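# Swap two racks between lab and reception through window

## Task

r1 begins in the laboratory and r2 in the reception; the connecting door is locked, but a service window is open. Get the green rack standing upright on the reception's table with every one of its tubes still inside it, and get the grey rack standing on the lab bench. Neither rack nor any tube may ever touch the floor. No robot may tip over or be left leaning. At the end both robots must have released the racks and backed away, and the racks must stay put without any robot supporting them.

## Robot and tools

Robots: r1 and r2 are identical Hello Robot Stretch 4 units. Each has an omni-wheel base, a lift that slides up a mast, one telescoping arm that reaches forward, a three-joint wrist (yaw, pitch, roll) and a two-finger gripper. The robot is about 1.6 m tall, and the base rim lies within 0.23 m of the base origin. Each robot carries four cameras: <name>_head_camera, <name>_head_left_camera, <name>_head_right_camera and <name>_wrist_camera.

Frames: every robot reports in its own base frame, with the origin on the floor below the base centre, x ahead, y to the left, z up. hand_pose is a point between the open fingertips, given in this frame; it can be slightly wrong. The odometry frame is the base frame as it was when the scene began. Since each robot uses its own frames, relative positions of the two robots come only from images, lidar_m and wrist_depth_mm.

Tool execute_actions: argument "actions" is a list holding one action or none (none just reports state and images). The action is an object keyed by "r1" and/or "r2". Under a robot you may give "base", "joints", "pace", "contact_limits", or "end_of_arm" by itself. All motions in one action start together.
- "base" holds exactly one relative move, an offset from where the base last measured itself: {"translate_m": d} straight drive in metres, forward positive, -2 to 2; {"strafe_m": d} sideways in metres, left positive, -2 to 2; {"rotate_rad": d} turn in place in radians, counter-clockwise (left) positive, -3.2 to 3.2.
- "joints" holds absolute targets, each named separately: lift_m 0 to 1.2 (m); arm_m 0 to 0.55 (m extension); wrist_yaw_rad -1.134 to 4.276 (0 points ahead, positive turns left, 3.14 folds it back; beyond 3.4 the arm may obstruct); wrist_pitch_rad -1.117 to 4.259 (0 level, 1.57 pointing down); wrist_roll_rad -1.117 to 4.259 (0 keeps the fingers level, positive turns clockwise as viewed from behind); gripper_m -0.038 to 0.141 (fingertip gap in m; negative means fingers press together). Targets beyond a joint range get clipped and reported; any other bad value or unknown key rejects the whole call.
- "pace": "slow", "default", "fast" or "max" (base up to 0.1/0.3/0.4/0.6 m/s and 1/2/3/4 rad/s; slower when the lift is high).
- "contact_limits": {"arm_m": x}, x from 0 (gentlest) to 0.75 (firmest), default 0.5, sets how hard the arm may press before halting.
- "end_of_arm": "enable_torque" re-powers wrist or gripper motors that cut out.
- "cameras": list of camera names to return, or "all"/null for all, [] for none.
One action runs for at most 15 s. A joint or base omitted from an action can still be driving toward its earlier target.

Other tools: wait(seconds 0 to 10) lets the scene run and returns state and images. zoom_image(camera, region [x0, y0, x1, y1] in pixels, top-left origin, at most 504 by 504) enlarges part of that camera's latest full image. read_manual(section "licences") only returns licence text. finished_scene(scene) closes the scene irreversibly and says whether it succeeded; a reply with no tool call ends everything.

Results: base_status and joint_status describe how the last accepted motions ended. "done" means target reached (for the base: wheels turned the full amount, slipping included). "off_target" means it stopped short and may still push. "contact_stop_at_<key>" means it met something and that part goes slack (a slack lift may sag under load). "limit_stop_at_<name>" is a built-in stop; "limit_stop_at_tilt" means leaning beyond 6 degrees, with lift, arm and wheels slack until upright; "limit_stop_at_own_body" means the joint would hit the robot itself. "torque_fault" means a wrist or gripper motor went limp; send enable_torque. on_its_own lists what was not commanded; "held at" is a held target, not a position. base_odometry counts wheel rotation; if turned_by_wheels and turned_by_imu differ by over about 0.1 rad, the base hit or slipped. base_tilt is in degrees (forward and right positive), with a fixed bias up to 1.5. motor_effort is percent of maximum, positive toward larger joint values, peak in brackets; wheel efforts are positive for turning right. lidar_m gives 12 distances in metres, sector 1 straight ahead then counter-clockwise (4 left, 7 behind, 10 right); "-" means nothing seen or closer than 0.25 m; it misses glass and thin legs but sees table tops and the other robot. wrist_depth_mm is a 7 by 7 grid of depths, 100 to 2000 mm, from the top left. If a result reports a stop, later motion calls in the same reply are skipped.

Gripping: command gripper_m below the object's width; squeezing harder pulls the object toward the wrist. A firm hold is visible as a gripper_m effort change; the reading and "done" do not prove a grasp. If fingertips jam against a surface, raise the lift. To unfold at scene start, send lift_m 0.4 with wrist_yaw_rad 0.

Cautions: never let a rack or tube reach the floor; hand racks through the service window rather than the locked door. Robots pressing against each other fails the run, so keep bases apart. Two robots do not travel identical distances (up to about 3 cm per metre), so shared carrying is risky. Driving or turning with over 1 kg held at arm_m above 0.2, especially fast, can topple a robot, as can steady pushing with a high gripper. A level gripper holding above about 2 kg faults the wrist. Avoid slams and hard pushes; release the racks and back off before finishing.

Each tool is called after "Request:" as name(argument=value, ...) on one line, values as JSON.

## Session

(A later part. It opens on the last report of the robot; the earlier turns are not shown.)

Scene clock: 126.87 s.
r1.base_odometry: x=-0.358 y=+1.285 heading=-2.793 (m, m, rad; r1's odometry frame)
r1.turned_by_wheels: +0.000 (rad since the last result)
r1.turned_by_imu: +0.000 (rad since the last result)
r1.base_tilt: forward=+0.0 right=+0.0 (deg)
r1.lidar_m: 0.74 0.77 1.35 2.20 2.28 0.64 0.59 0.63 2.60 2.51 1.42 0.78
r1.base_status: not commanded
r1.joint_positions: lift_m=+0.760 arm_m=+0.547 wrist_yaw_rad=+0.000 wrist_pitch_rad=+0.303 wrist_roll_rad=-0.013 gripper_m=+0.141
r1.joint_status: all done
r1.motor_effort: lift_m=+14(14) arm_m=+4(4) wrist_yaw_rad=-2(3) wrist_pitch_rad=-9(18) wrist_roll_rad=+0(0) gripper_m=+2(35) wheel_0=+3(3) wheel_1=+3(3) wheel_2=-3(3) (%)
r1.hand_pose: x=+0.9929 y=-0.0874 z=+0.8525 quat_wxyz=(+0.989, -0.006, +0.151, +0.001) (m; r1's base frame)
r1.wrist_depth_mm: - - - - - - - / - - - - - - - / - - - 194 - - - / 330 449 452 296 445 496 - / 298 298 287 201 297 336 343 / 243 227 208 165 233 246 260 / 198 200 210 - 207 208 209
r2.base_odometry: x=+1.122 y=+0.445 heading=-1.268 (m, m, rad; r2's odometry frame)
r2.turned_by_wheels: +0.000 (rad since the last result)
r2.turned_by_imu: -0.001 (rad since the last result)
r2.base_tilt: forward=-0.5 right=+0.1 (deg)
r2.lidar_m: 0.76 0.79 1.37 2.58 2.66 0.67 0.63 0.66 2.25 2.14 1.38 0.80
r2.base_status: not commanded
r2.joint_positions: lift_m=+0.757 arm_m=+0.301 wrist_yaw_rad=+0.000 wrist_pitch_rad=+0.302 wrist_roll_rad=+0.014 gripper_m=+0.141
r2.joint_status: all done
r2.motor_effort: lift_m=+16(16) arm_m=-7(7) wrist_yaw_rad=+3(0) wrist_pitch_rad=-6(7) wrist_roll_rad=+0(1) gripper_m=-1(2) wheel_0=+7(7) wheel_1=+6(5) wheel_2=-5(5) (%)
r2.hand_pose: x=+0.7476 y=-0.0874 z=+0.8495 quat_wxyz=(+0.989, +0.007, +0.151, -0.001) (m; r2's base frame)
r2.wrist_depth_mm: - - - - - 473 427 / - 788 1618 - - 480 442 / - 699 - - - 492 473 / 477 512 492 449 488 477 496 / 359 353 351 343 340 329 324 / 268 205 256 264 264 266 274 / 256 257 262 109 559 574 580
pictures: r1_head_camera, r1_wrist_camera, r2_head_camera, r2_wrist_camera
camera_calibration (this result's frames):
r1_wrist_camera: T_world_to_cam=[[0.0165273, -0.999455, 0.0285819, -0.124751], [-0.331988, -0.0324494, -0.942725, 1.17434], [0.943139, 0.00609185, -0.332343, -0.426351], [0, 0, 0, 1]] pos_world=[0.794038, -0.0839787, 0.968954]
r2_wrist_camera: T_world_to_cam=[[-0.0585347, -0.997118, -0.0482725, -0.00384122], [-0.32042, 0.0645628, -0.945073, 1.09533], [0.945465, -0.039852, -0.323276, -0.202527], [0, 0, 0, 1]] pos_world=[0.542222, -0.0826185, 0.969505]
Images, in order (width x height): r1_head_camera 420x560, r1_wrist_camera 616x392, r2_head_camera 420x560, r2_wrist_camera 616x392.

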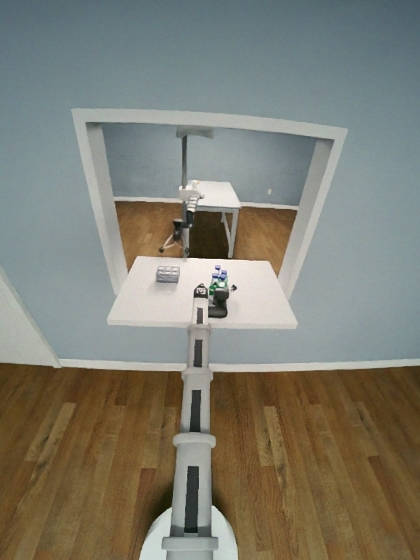

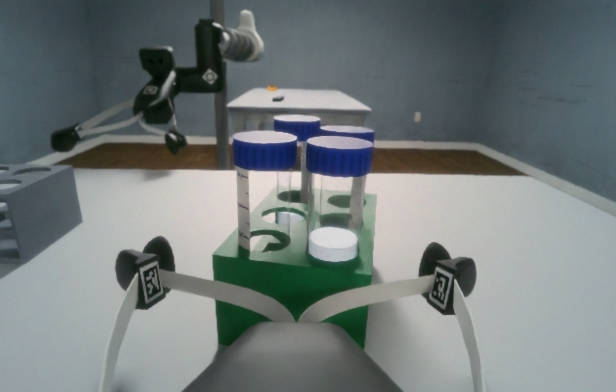

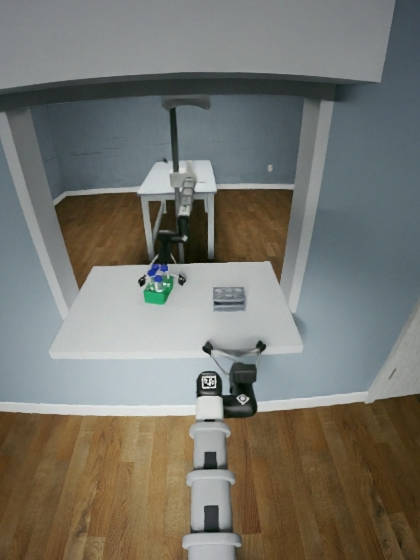

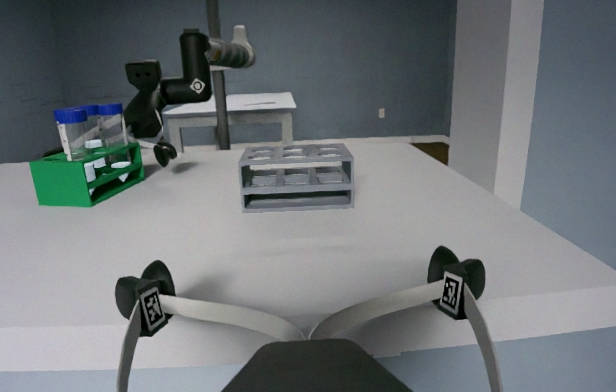

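Request:
execute_actions(actions=[{"r1":{"joints":{"arm_m":0.25}}}], cameras=[])

Request:
execute_actions(actions=[{"r1":{"base":{"strafe_m":0.29}},"r2":{"base":{"strafe_m":0.29}}}], cameras=["r2_wrist_camera","r1_wrist_camera"])

Scene clock: 129.87 s.
r1.base_odometry: x=-0.358 y=+1.285 heading=-2.793 (m, m, rad; r1's odometry frame)
r1.turned_by_wheels: +0.000 (rad since the last result)
r1.turned_by_imu: +0.000 (rad since the last result)
r1.base_tilt: forward=+0.0 right=+0.1 (deg)
r1.lidar_m: 0.73 0.79 1.34 2.21 2.29 0.66 0.59 0.64 2.60 2.51 1.37 0.77
r1.base_status: not commanded
r1.joint_positions: lift_m=+0.760 arm_m=+0.251 wrist_yaw_rad=+0.000 wrist_pitch_rad=+0.302 wrist_roll_rad=-0.013 gripper_m=+0.141
r1.joint_status: all done
r1.motor_effort: lift_m=+14(14) arm_m=-4(4) wrist_yaw_rad=-2(3) wrist_pitch_rad=-8(10) wrist_roll_rad=+0(1) gripper_m=-1(2) wheel_0=+2(3) wheel_1=+3(3) wheel_2=-3(3) (%)
r1.hand_pose: x=+0.6970 y=-0.0874 z=+0.8526 quat_wxyz=(+0.989, -0.006, +0.151, +0.001) (m; r1's base frame)
r1.wrist_depth_mm: - - - - - - 530 / - - 1464 - - - 530 / 741 580 788 640 - - 535 / 442 455 459 466 484 488 512 / 312 303 325 329 334 340 343 / 564 307 574 165 597 324 609 / 597 615 609 - 627 634 647
r2.base_odometry: x=+1.122 y=+0.445 heading=-1.268 (m, m, rad; r2's odometry frame)
r2.turned_by_wheels: +0.000 (rad since the last result)
r2.turned_by_imu: -0.001 (rad since the last result)
r2.base_tilt: forward=-0.5 right=+0.1 (deg)
r2.lidar_m: 0.76 0.79 1.37 2.59 2.67 0.66 0.63 0.66 2.27 2.14 1.39 0.80
r2.base_status: not commanded
r2.joint_positions: lift_m=+0.757 arm_m=+0.301 wrist_yaw_rad=+0.000 wrist_pitch_rad=+0.302 wrist_roll_rad=+0.014 gripper_m=+0.141
r2.joint_status: not commanded
r2.motor_effort: lift_m=+16(16) arm_m=-7(7) wrist_yaw_rad=+2(1) wrist_pitch_rad=-7(9) wrist_roll_rad=-1(0) gripper_m=-1(1) wheel_0=+7(7) wheel_1=+6(5) wheel_2=-5(5) (%)
r2.hand_pose: x=+0.7476 y=-0.0874 z=+0.8495 quat_wxyz=(+0.989, +0.007, +0.151, -0.001) (m; r2's base frame)
r2.wrist_depth_mm: - - - - - 469 430 / - - - - - 484 445 / - - - - - 496 473 / 480 517 488 445 488 473 496 / 362 355 351 345 338 330 322 / 268 204 256 264 264 266 273 / 256 257 263 109 554 574 580
pictures: none
No camera images: the call's "cameras" was empty. Leave "cameras" out to get every camera's image.

Scene clock: 132.17 s.
r1.base_odometry: x=-0.259 y=+1.013 heading=-2.793 (m, m, rad; r1's odometry frame)
r1.turned_by_wheels: +0.000 (rad since the last result)
r1.turned_by_imu: -0.001 (rad since the last result)
r1.base_tilt: forward=-0.1 right=+0.1 (deg)
r1.lidar_m: 0.73 1.00 1.29 1.92 1.99 2.69 0.62 0.66 0.88 2.80 1.42 0.78
r1.base_status: done
r1.joint_positions: lift_m=+0.760 arm_m=+0.251 wrist_yaw_rad=+0.000 wrist_pitch_rad=+0.302 wrist_roll_rad=-0.013 gripper_m=+0.141
r1.joint_status: not commanded
r1.motor_effort: lift_m=+15(14) arm_m=-4(4) wrist_yaw_rad=-2(2) wrist_pitch_rad=-8(8) wrist_roll_rad=+0(1) gripper_m=+2(3) wheel_0=-1(11) wheel_1=-1(11) wheel_2=+0(1) (%)
r1.hand_pose: x=+0.6970 y=-0.0874 z=+0.8526 quat_wxyz=(+0.989, -0.006, +0.151, +0.001) (m; r1's base frame)
r1.wrist_depth_mm: 433 500 - - - - - / 455 508 - - 1464 - - / 473 508 798 627 891 574 - / 492 455 462 473 480 488 492 / 334 301 325 330 336 342 343 / 554 301 309 304 315 317 603 / 591 609 597 - 621 634 634
r2.base_odometry: x=+1.399 y=+0.532 heading=-1.268 (m, m, rad; r2's odometry frame)
r2.turned_by_wheels: +0.000 (rad since the last result)
r2.turned_by_imu: +0.001 (rad since the last result)
r2.base_tilt: forward=-0.5 right=+0.1 (deg)
r2.lidar_m: 0.74 0.77 1.35 2.29 2.36 0.66 0.63 0.66 2.56 2.43 1.41 0.80
r2.base_status: done
r2.joint_positions: lift_m=+0.757 arm_m=+0.301 wrist_yaw_rad=+0.000 wrist_pitch_rad=+0.302 wrist_roll_rad=+0.014 gripper_m=+0.141
r2.joint_status: not commanded
r2.motor_effort: lift_m=+17(17) arm_m=-7(7) wrist_yaw_rad=+0(1) wrist_pitch_rad=-8(7) wrist_roll_rad=-1(0) gripper_m=-1(0) wheel_0=-6(13) wheel_1=+4(14) wheel_2=+0(4) (%)
r2.hand_pose: x=+0.7476 y=-0.0874 z=+0.8495 quat_wxyz=(+0.989, +0.007, +0.151, -0.001) (m; r2's base frame)
r2.wrist_depth_mm: - - - - 1499 - - / - - - - 1499 - - / - - - 554 1661 723 - / 525 521 504 488 488 459 449 / 359 355 349 345 342 330 324 / 268 205 249 264 256 257 264 / 249 249 254 109 264 569 574
pictures: r1_wrist_camera, r2_wrist_camera
camera_calibration (this result's frames):
r1_wrist_camera: T_world_to_cam=[[0.0164107, -0.999457, 0.0285855, -0.119815], [-0.331792, -0.0324129, -0.942795, 1.07611], [0.94321, 0.00598752, -0.332144, -0.147536], [0, 0, 0, 1]] pos_world=[0.498167, -0.0839872, 0.96897]
r2_wrist_camera: T_world_to_cam=[[-0.0584323, -0.997124, -0.0482724, -0.00389467], [-0.320427, 0.0645298, -0.945073, 1.09524], [0.945469, -0.039755, -0.323276, -0.202545], [0, 0, 0, 1]] pos_world=[0.542217, -0.0826113, 0.969416]
Images, in order (width x height): r1_wrist_camera 616x392, r2_wrist_camera 616x392.

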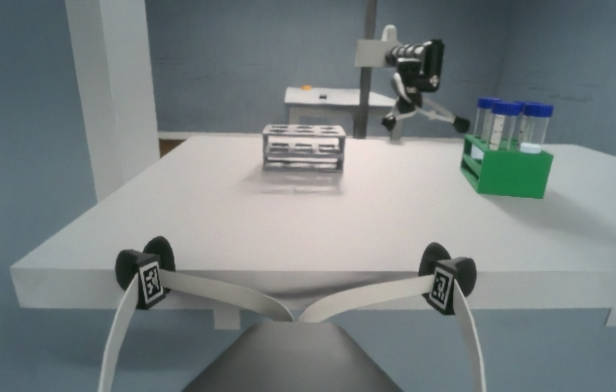

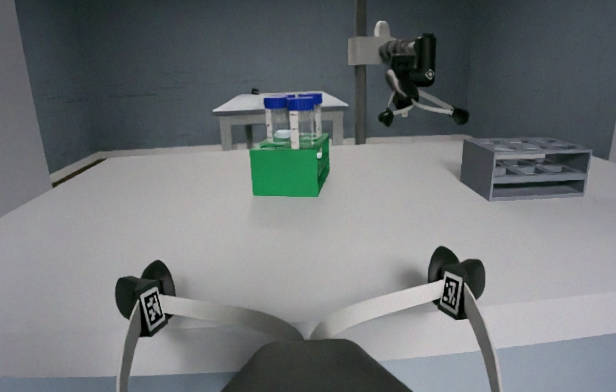

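Request:
execute_actions(actions=[{"r1":{"base":{"translate_m":0.12},"joints":{"arm_m":0.55},"pace":"slow"},"r2":{"base":{"strafe_m":0.02}}}], cameras=["r1_wrist_camera"])

Scene clock: 138.20 s.
r1.base_odometry: x=-0.371 y=+0.972 heading=-2.793 (m, m, rad; r1's odometry frame)
r1.turned_by_wheels: +0.000 (rad since the last result)
r1.turned_by_imu: -0.001 (rad since the last result)
r1.base_tilt: forward=+0.0 right=+0.1 (deg)
r1.lidar_m: 0.60 0.88 1.16 1.92 2.01 2.66 0.70 0.76 1.09 2.78 0.93 0.66
r1.base_status: done
r1.joint_positions: lift_m=+0.760 arm_m=+0.547 wrist_yaw_rad=+0.000 wrist_pitch_rad=+0.302 wrist_roll_rad=-0.013 gripper_m=+0.141
r1.joint_status: all done
joint sent to its limit — the command would take r1.arm_m past its upper limit, so that joint was sent only as far as its limit.
r1.motor_effort: lift_m=+14(15) arm_m=+5(5) wrist_yaw_rad=-1(1) wrist_pitch_rad=-8(9) wrist_roll_rad=+0(0) gripper_m=-1(2) wheel_0=+4(7) wheel_1=+4(6) wheel_2=-3(7) (%)
r1.hand_pose: x=+0.9929 y=-0.0875 z=+0.8526 quat_wxyz=(+0.989, -0.006, +0.151, +0.001) (m; r1's base frame)
r1.wrist_depth_mm: - - - - - - - / - - - - - 661 - / - - - - 1921 - - / - - - - 1921 - - / 315 283 222 225 235 338 342 / 243 227 196 198 205 247 259 / 198 200 202 - 211 208 210
r2.base_odometry: x=+1.418 y=+0.537 heading=-1.268 (m, m, rad; r2's odometry frame)
r2.turned_by_wheels: +0.000 (rad since the last result)
r2.turned_by_imu: -0.002 (rad since the last result)
r2.base_tilt: forward=-0.5 right=+0.0 (deg)
r2.lidar_m: 0.75 0.77 1.36 2.28 2.35 0.67 0.64 0.67 2.58 2.46 1.41 0.80
r2.base_status: done
r2.joint_positions: lift_m=+0.757 arm_m=+0.301 wrist_yaw_rad=+0.000 wrist_pitch_rad=+0.302 wrist_roll_rad=+0.014 gripper_m=+0.141
r2.joint_status: not commanded
r2.motor_effort: lift_m=+17(17) arm_m=-7(7) wrist_yaw_rad=+1(1) wrist_pitch_rad=-9(8) wrist_roll_rad=-1(1) gripper_m=-1(1) wheel_0=-4(14) wheel_1=+2(15) wheel_2=+0(0) (%)
r2.hand_pose: x=+0.7476 y=-0.0874 z=+0.8495 quat_wxyz=(+0.989, +0.007, +0.151, -0.001) (m; r2's base frame)
r2.wrist_depth_mm: - - - - 1430 768 - / - - - - - 676 - / - - - 539 - 597 549 / 496 530 508 484 492 449 424 / 359 355 353 347 338 330 325 / 268 205 248 264 255 258 264 / 247 250 254 109 263 559 574
pictures: r1_wrist_camera
camera_calibration (this result's frames):
r1_wrist_camera: T_world_to_cam=[[0.0162613, -0.999459, 0.0285864, -0.124564], [-0.331749, -0.0323638, -0.942812, 1.17424], [0.943227, 0.00584787, -0.332096, -0.426612], [0, 0, 0, 1]] pos_world=[0.793972, -0.0839985, 0.968974]
Images, in order (width x height): r1_wrist_camera 616x392.

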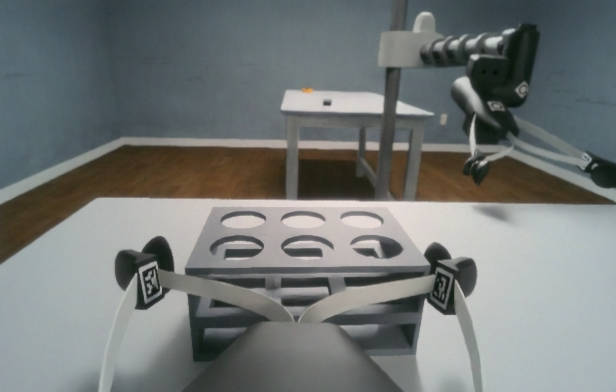

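Request:
execute_actions(actions=[{"r1":{"base":{"translate_m":0.025},"pace":"slow"}}], cameras=[])

Request:
execute_actions(actions=[{"r1":{"joints":{"gripper_m":0.06}}}], cameras=[])

Request:
execute_actions(actions=[{"r1":{"joints":{"lift_m":0.83},"pace":"slow"}}], cameras=["r1_wrist_camera"])

Request:
execute_actions(actions=[{"r1":{"base":{"translate_m":-0.1},"joints":{"arm_m":0.05},"pace":"slow"},"r2":{"joints":{"arm_m":0.5},"pace":"slow"}}], cameras=["r1_wrist_camera","r2_wrist_camera"])

Scene clock: 141.17 s.
r1.base_odometry: x=-0.395 y=+0.963 heading=-2.793 (m, m, rad; r1's odometry frame)
r1.turned_by_wheels: +0.000 (rad since the last result)
r1.turned_by_imu: +0.000 (rad since the last result)
r1.base_tilt: forward=-0.1 right=+0.0 (deg)
r1.lidar_m: 0.56 0.84 1.10 1.89 1.98 2.73 0.75 0.78 1.11 2.81 0.86 0.62
r1.base_status: done
r1.joint_positions: lift_m=+0.760 arm_m=+0.547 wrist_yaw_rad=+0.000 wrist_pitch_rad=+0.302 wrist_roll_rad=-0.013 gripper_m=+0.141
r1.joint_status: not commanded
r1.motor_effort: lift_m=+15(14) arm_m=+4(5) wrist_yaw_rad=-1(1) wrist_pitch_rad=-8(8) wrist_roll_rad=+0(0) gripper_m=-1(0) wheel_0=+4(6) wheel_1=+4(5) wheel_2=-3(7) (%)
r1.hand_pose: x=+0.9929 y=-0.0875 z=+0.8526 quat_wxyz=(+0.989, -0.006, +0.151, +0.001) (m; r1's base frame)
r1.wrist_depth_mm: - - - - 1160 - - / - - - - - 640 - / - - - - 1808 634 - / - - - - - - - / 314 282 227 224 234 338 342 / 244 226 196 200 205 245 258 / 198 201 202 - 212 208 209
r2.base_odometry: x=+1.418 y=+0.537 heading=-1.268 (m, m, rad; r2's odometry frame)
r2.turned_by_wheels: +0.000 (rad since the last result)
r2.turned_by_imu: -0.001 (rad since the last result)
r2.base_tilt: forward=-0.5 right=+0.1 (deg)
r2.lidar_m: 0.75 0.77 1.38 2.28 2.36 0.68 0.63 0.66 2.57 2.44 1.43 0.80
r2.base_status: not commanded
r2.joint_positions: lift_m=+0.757 arm_m=+0.301 wrist_yaw_rad=+0.000 wrist_pitch_rad=+0.302 wrist_roll_rad=+0.014 gripper_m=+0.141
r2.joint_status: not commanded
r2.motor_effort: lift_m=+17(17) arm_m=-7(7) wrist_yaw_rad=+2(1) wrist_pitch_rad=-6(7) wrist_roll_rad=-1(1) gripper_m=+0(1) wheel_0=-4(4) wheel_1=+2(2) wheel_2=+0(0) (%)
r2.hand_pose: x=+0.7476 y=-0.0874 z=+0.8495 quat_wxyz=(+0.989, +0.007, +0.151, -0.001) (m; r2's base frame)
r2.wrist_depth_mm: - - - - 1366 798 - / - - - - - 627 - / - - - 539 - 640 539 / 496 525 512 488 488 445 415 / 357 355 351 345 340 332 324 / 270 206 249 264 255 257 264 / 248 249 253 109 264 559 569
pictures: none
No camera images: the call's "cameras" was empty. Leave "cameras" out to get every camera's image.

Scene clock: 143.00 s.
r1.base_odometry: x=-0.395 y=+0.963 heading=-2.793 (m, m, rad; r1's odometry frame)
r1.turned_by_wheels: +0.000 (rad since the last result)
r1.turned_by_imu: +0.000 (rad since the last result)
r1.base_tilt: forward=-0.1 right=+0.0 (deg)
r1.lidar_m: 0.57 0.84 1.10 1.89 1.98 2.70 0.77 0.76 1.09 2.79 0.87 0.62
r1.base_status: not commanded
r1.joint_positions: lift_m=+0.760 arm_m=+0.547 wrist_yaw_rad=+0.000 wrist_pitch_rad=+0.304 wrist_roll_rad=-0.013 gripper_m=+0.061
r1.joint_status: all done
r1.motor_effort: lift_m=+14(14) arm_m=+4(4) wrist_yaw_rad=-2(1) wrist_pitch_rad=-11(12) wrist_roll_rad=+0(0) gripper_m=-34(34) wheel_0=+4(4) wheel_1=+4(4) wheel_2=-3(3) (%)
r1.hand_pose: x=+0.9928 y=-0.0875 z=+0.8522 quat_wxyz=(+0.988, -0.006, +0.151, +0.001) (m; r1's base frame)
r1.wrist_depth_mm: - - - - 1160 - - / - - - - - 634 - / - - - - 1863 - - / - - - - - - - / 312 314 200 204 209 336 338 / 241 176 193 206 188 176 258 / 196 198 193 - 198 206 200
r2.base_odometry: x=+1.418 y=+0.537 heading=-1.268 (m, m, rad; r2's odometry frame)
r2.turned_by_wheels: +0.000 (rad since the last result)
r2.turned_by_imu: -0.001 (rad since the last result)
r2.base_tilt: forward=-0.4 right=+0.1 (deg)
r2.lidar_m: 0.75 0.78 1.36 2.28 2.35 0.67 0.64 0.66 2.56 2.45 1.43 0.79
r2.base_status: not commanded
r2.joint_positions: lift_m=+0.757 arm_m=+0.301 wrist_yaw_rad=+0.000 wrist_pitch_rad=+0.302 wrist_roll_rad=+0.014 gripper_m=+0.141
r2.joint_status: not commanded
r2.motor_effort: lift_m=+17(17) arm_m=-7(7) wrist_yaw_rad=+1(1) wrist_pitch_rad=-7(7) wrist_roll_rad=-1(1) gripper_m=-2(1) wheel_0=-4(4) wheel_1=+2(2) wheel_2=+0(0) (%)
r2.hand_pose: x=+0.7476 y=-0.0874 z=+0.8495 quat_wxyz=(+0.989, +0.007, +0.151, -0.001) (m; r2's base frame)
r2.wrist_depth_mm: - - - - 1397 788 - / - - - - - 647 - / - - - 539 - 580 508 / 496 521 508 488 484 455 430 / 355 355 351 345 338 329 324 / 268 205 249 265 255 258 264 / 247 250 254 109 263 564 574
pictures: none
No camera images: the call's "cameras" was empty. Leave "cameras" out to get every camera's image.

Scene clock: 144.47 s.
r1.base_odometry: x=-0.395 y=+0.963 heading=-2.793 (m, m, rad; r1's odometry frame)
r1.turned_by_wheels: +0.000 (rad since the last result)
r1.turned_by_imu: +0.000 (rad since the last result)
r1.base_tilt: forward=-0.1 right=+0.0 (deg)
r1.lidar_m: 0.57 0.84 1.10 1.91 1.95 2.71 0.77 0.81 1.14 2.82 0.90 0.62
r1.base_status: not commanded
r1.joint_positions: lift_m=+0.830 arm_m=+0.547 wrist_yaw_rad=+0.000 wrist_pitch_rad=+0.304 wrist_roll_rad=-0.013 gripper_m=+0.061
r1.joint_status: all done
r1.motor_effort: lift_m=+22(23) arm_m=+4(4) wrist_yaw_rad=-1(2) wrist_pitch_rad=-13(12) wrist_roll_rad=+0(0) gripper_m=-38(34) wheel_0=+4(4) wheel_1=+4(4) wheel_2=-3(3) (%)
r1.hand_pose: x=+0.9928 y=-0.0875 z=+0.9215 quat_wxyz=(+0.988, -0.006, +0.151, +0.001) (m; r1's base frame)
r1.wrist_depth_mm: - - - - - - - / - - - - - 809 - / - - - - 1863 668 - / - - - - - - - / - - 200 205 209 - - / 904 176 193 206 188 177 370 / 282 286 196 - 208 297 298
r2.base_odometry: x=+1.418 y=+0.537 heading=-1.268 (m, m, rad; r2's odometry frame)
r2.turned_by_wheels: +0.000 (rad since the last result)
r2.turned_by_imu: +0.000 (rad since the last result)
r2.base_tilt: forward=-0.5 right=+0.0 (deg)
r2.lidar_m: 0.74 0.77 1.36 2.28 2.36 0.68 0.64 0.64 2.58 2.46 1.43 0.78
r2.base_status: not commanded
r2.joint_positions: lift_m=+0.757 arm_m=+0.301 wrist_yaw_rad=+0.000 wrist_pitch_rad=+0.302 wrist_roll_rad=+0.014 gripper_m=+0.141
r2.joint_status: not commanded
r2.motor_effort: lift_m=+17(17) arm_m=-7(7) wrist_yaw_rad=+0(1) wrist_pitch_rad=-8(5) wrist_roll_rad=-1(0) gripper_m=-1(2) wheel_0=-4(4) wheel_1=+2(2) wheel_2=+0(0) (%)
r2.hand_pose: x=+0.7476 y=-0.0874 z=+0.8495 quat_wxyz=(+0.989, +0.007, +0.151, -0.001) (m; r2's base frame)
r2.wrist_depth_mm: - - - - 1336 627 - / - - - - - 544 - / - - - 535 - 723 469 / 500 521 512 488 484 473 462 / 357 355 351 347 340 330 324 / 270 204 248 265 255 257 263 / 248 250 252 109 263 564 569
pictures: r1_wrist_camera
camera_calibration (this result's frames):
r1_wrist_camera: T_world_to_cam=[[0.0163014, -0.999459, 0.0285632, -0.126552], [-0.333071, -0.0323635, -0.942346, 1.24012], [0.942761, 0.00584801, -0.333419, -0.401946], [0, 0, 0, 1]] pos_world=[0.79405, -0.0839985, 1.03822]
Images, in order (width x height): r1_wrist_camera 616x392.

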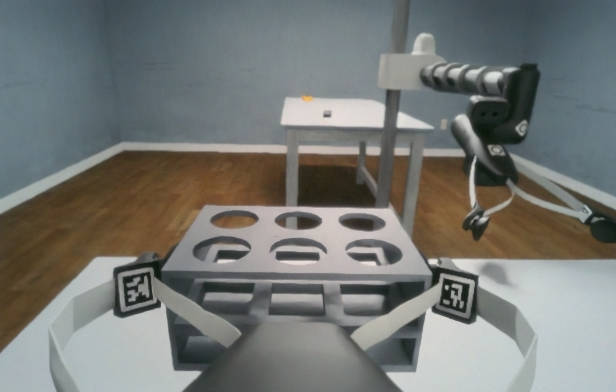

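Scene clock: 150.73 s.
r1.base_odometry: x=-0.301 y=+0.997 heading=-2.793 (m, m, rad; r1's odometry frame)
r1.turned_by_wheels: +0.000 (rad since the last result)
r1.turned_by_imu: -0.001 (rad since the last result)
r1.base_tilt: forward=-0.1 right=+0.0 (deg)
r1.lidar_m: 0.46 0.96 1.20 1.90 1.98 2.69 0.68 0.69 0.96 2.80 1.04 0.73
r1.base_status: done
r1.joint_positions: lift_m=+0.830 arm_m=+0.051 wrist_yaw_rad=+0.000 wrist_pitch_rad=+0.304 wrist_roll_rad=-0.013 gripper_m=+0.061
r1.joint_status: all done
r1.motor_effort: lift_m=+22(22) arm_m=-4(1) wrist_yaw_rad=-1(2) wrist_pitch_rad=-13(13) wrist_roll_rad=+0(0) gripper_m=-36(37) wheel_0=-3(6) wheel_1=-3(5) wheel_2=+3(7) (%)
r1.hand_pose: x=+0.4970 y=-0.0874 z=+0.9215 quat_wxyz=(+0.988, -0.006, +0.151, +0.001) (m; r1's base frame)
r1.wrist_depth_mm: 569 574 - - - - - / 597 603 - - 1618 - - / 621 634 - - 1756 - - / 654 654 654 676 691 647 715 / 699 492 200 204 210 484 496 / 715 176 192 206 188 177 778 / 778 798 195 - 208 820 842
r2.base_odometry: x=+1.418 y=+0.537 heading=-1.268 (m, m, rad; r2's odometry frame)
r2.turned_by_wheels: +0.000 (rad since the last result)
r2.turned_by_imu: -0.002 (rad since the last result)
r2.base_tilt: forward=-0.4 right=+0.1 (deg)
r2.lidar_m: 0.74 0.77 1.36 2.28 2.33 0.68 0.63 0.67 2.58 2.45 1.43 0.79
r2.base_status: not commanded
r2.joint_positions: lift_m=+0.757 arm_m=+0.499 wrist_yaw_rad=+0.000 wrist_pitch_rad=+0.302 wrist_roll_rad=+0.014 gripper_m=+0.141
r2.joint_status: all done
r2.motor_effort: lift_m=+17(17) arm_m=+7(8) wrist_yaw_rad=+1(0) wrist_pitch_rad=-7(5) wrist_roll_rad=-1(0) gripper_m=+0(3) wheel_0=-4(4) wheel_1=+2(2) wheel_2=+0(0) (%)
r2.hand_pose: x=+0.9450 y=-0.0874 z=+0.8495 quat_wxyz=(+0.989, +0.007, +0.151, -0.001) (m; r2's base frame)
r2.wrist_depth_mm: - - - - 1255 - - / - - - - - - - / - - - 387 - - - / 539 525 517 304 477 477 466 / 357 353 351 304 322 329 324 / 268 204 244 263 236 232 249 / 217 214 222 109 216 206 208
pictures: r1_wrist_camera, r2_wrist_camera
camera_calibration (this result's frames):
r1_wrist_camera: T_world_to_cam=[[0.0164673, -0.999456, 0.0285611, -0.118504], [-0.333189, -0.0324176, -0.942303, 1.07496], [0.942716, 0.00600095, -0.333541, 0.0656261], [0, 0, 0, 1]] pos_world=[0.29825, -0.0839861, 1.03821]
r2_wrist_camera: T_world_to_cam=[[-0.0584567, -0.997122, -0.0482724, 0.00765826], [-0.320425, 0.0645377, -0.945073, 1.1585], [0.945468, -0.0397781, -0.323276, -0.389213], [0, 0, 0, 1]] pos_world=[0.73965, -0.0826131, 0.969416]
Images, in order (width x height): r1_wrist_camera 616x392, r2_wrist_camera 616x392.

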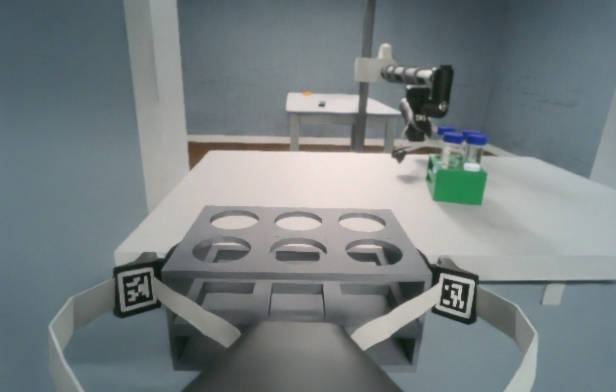

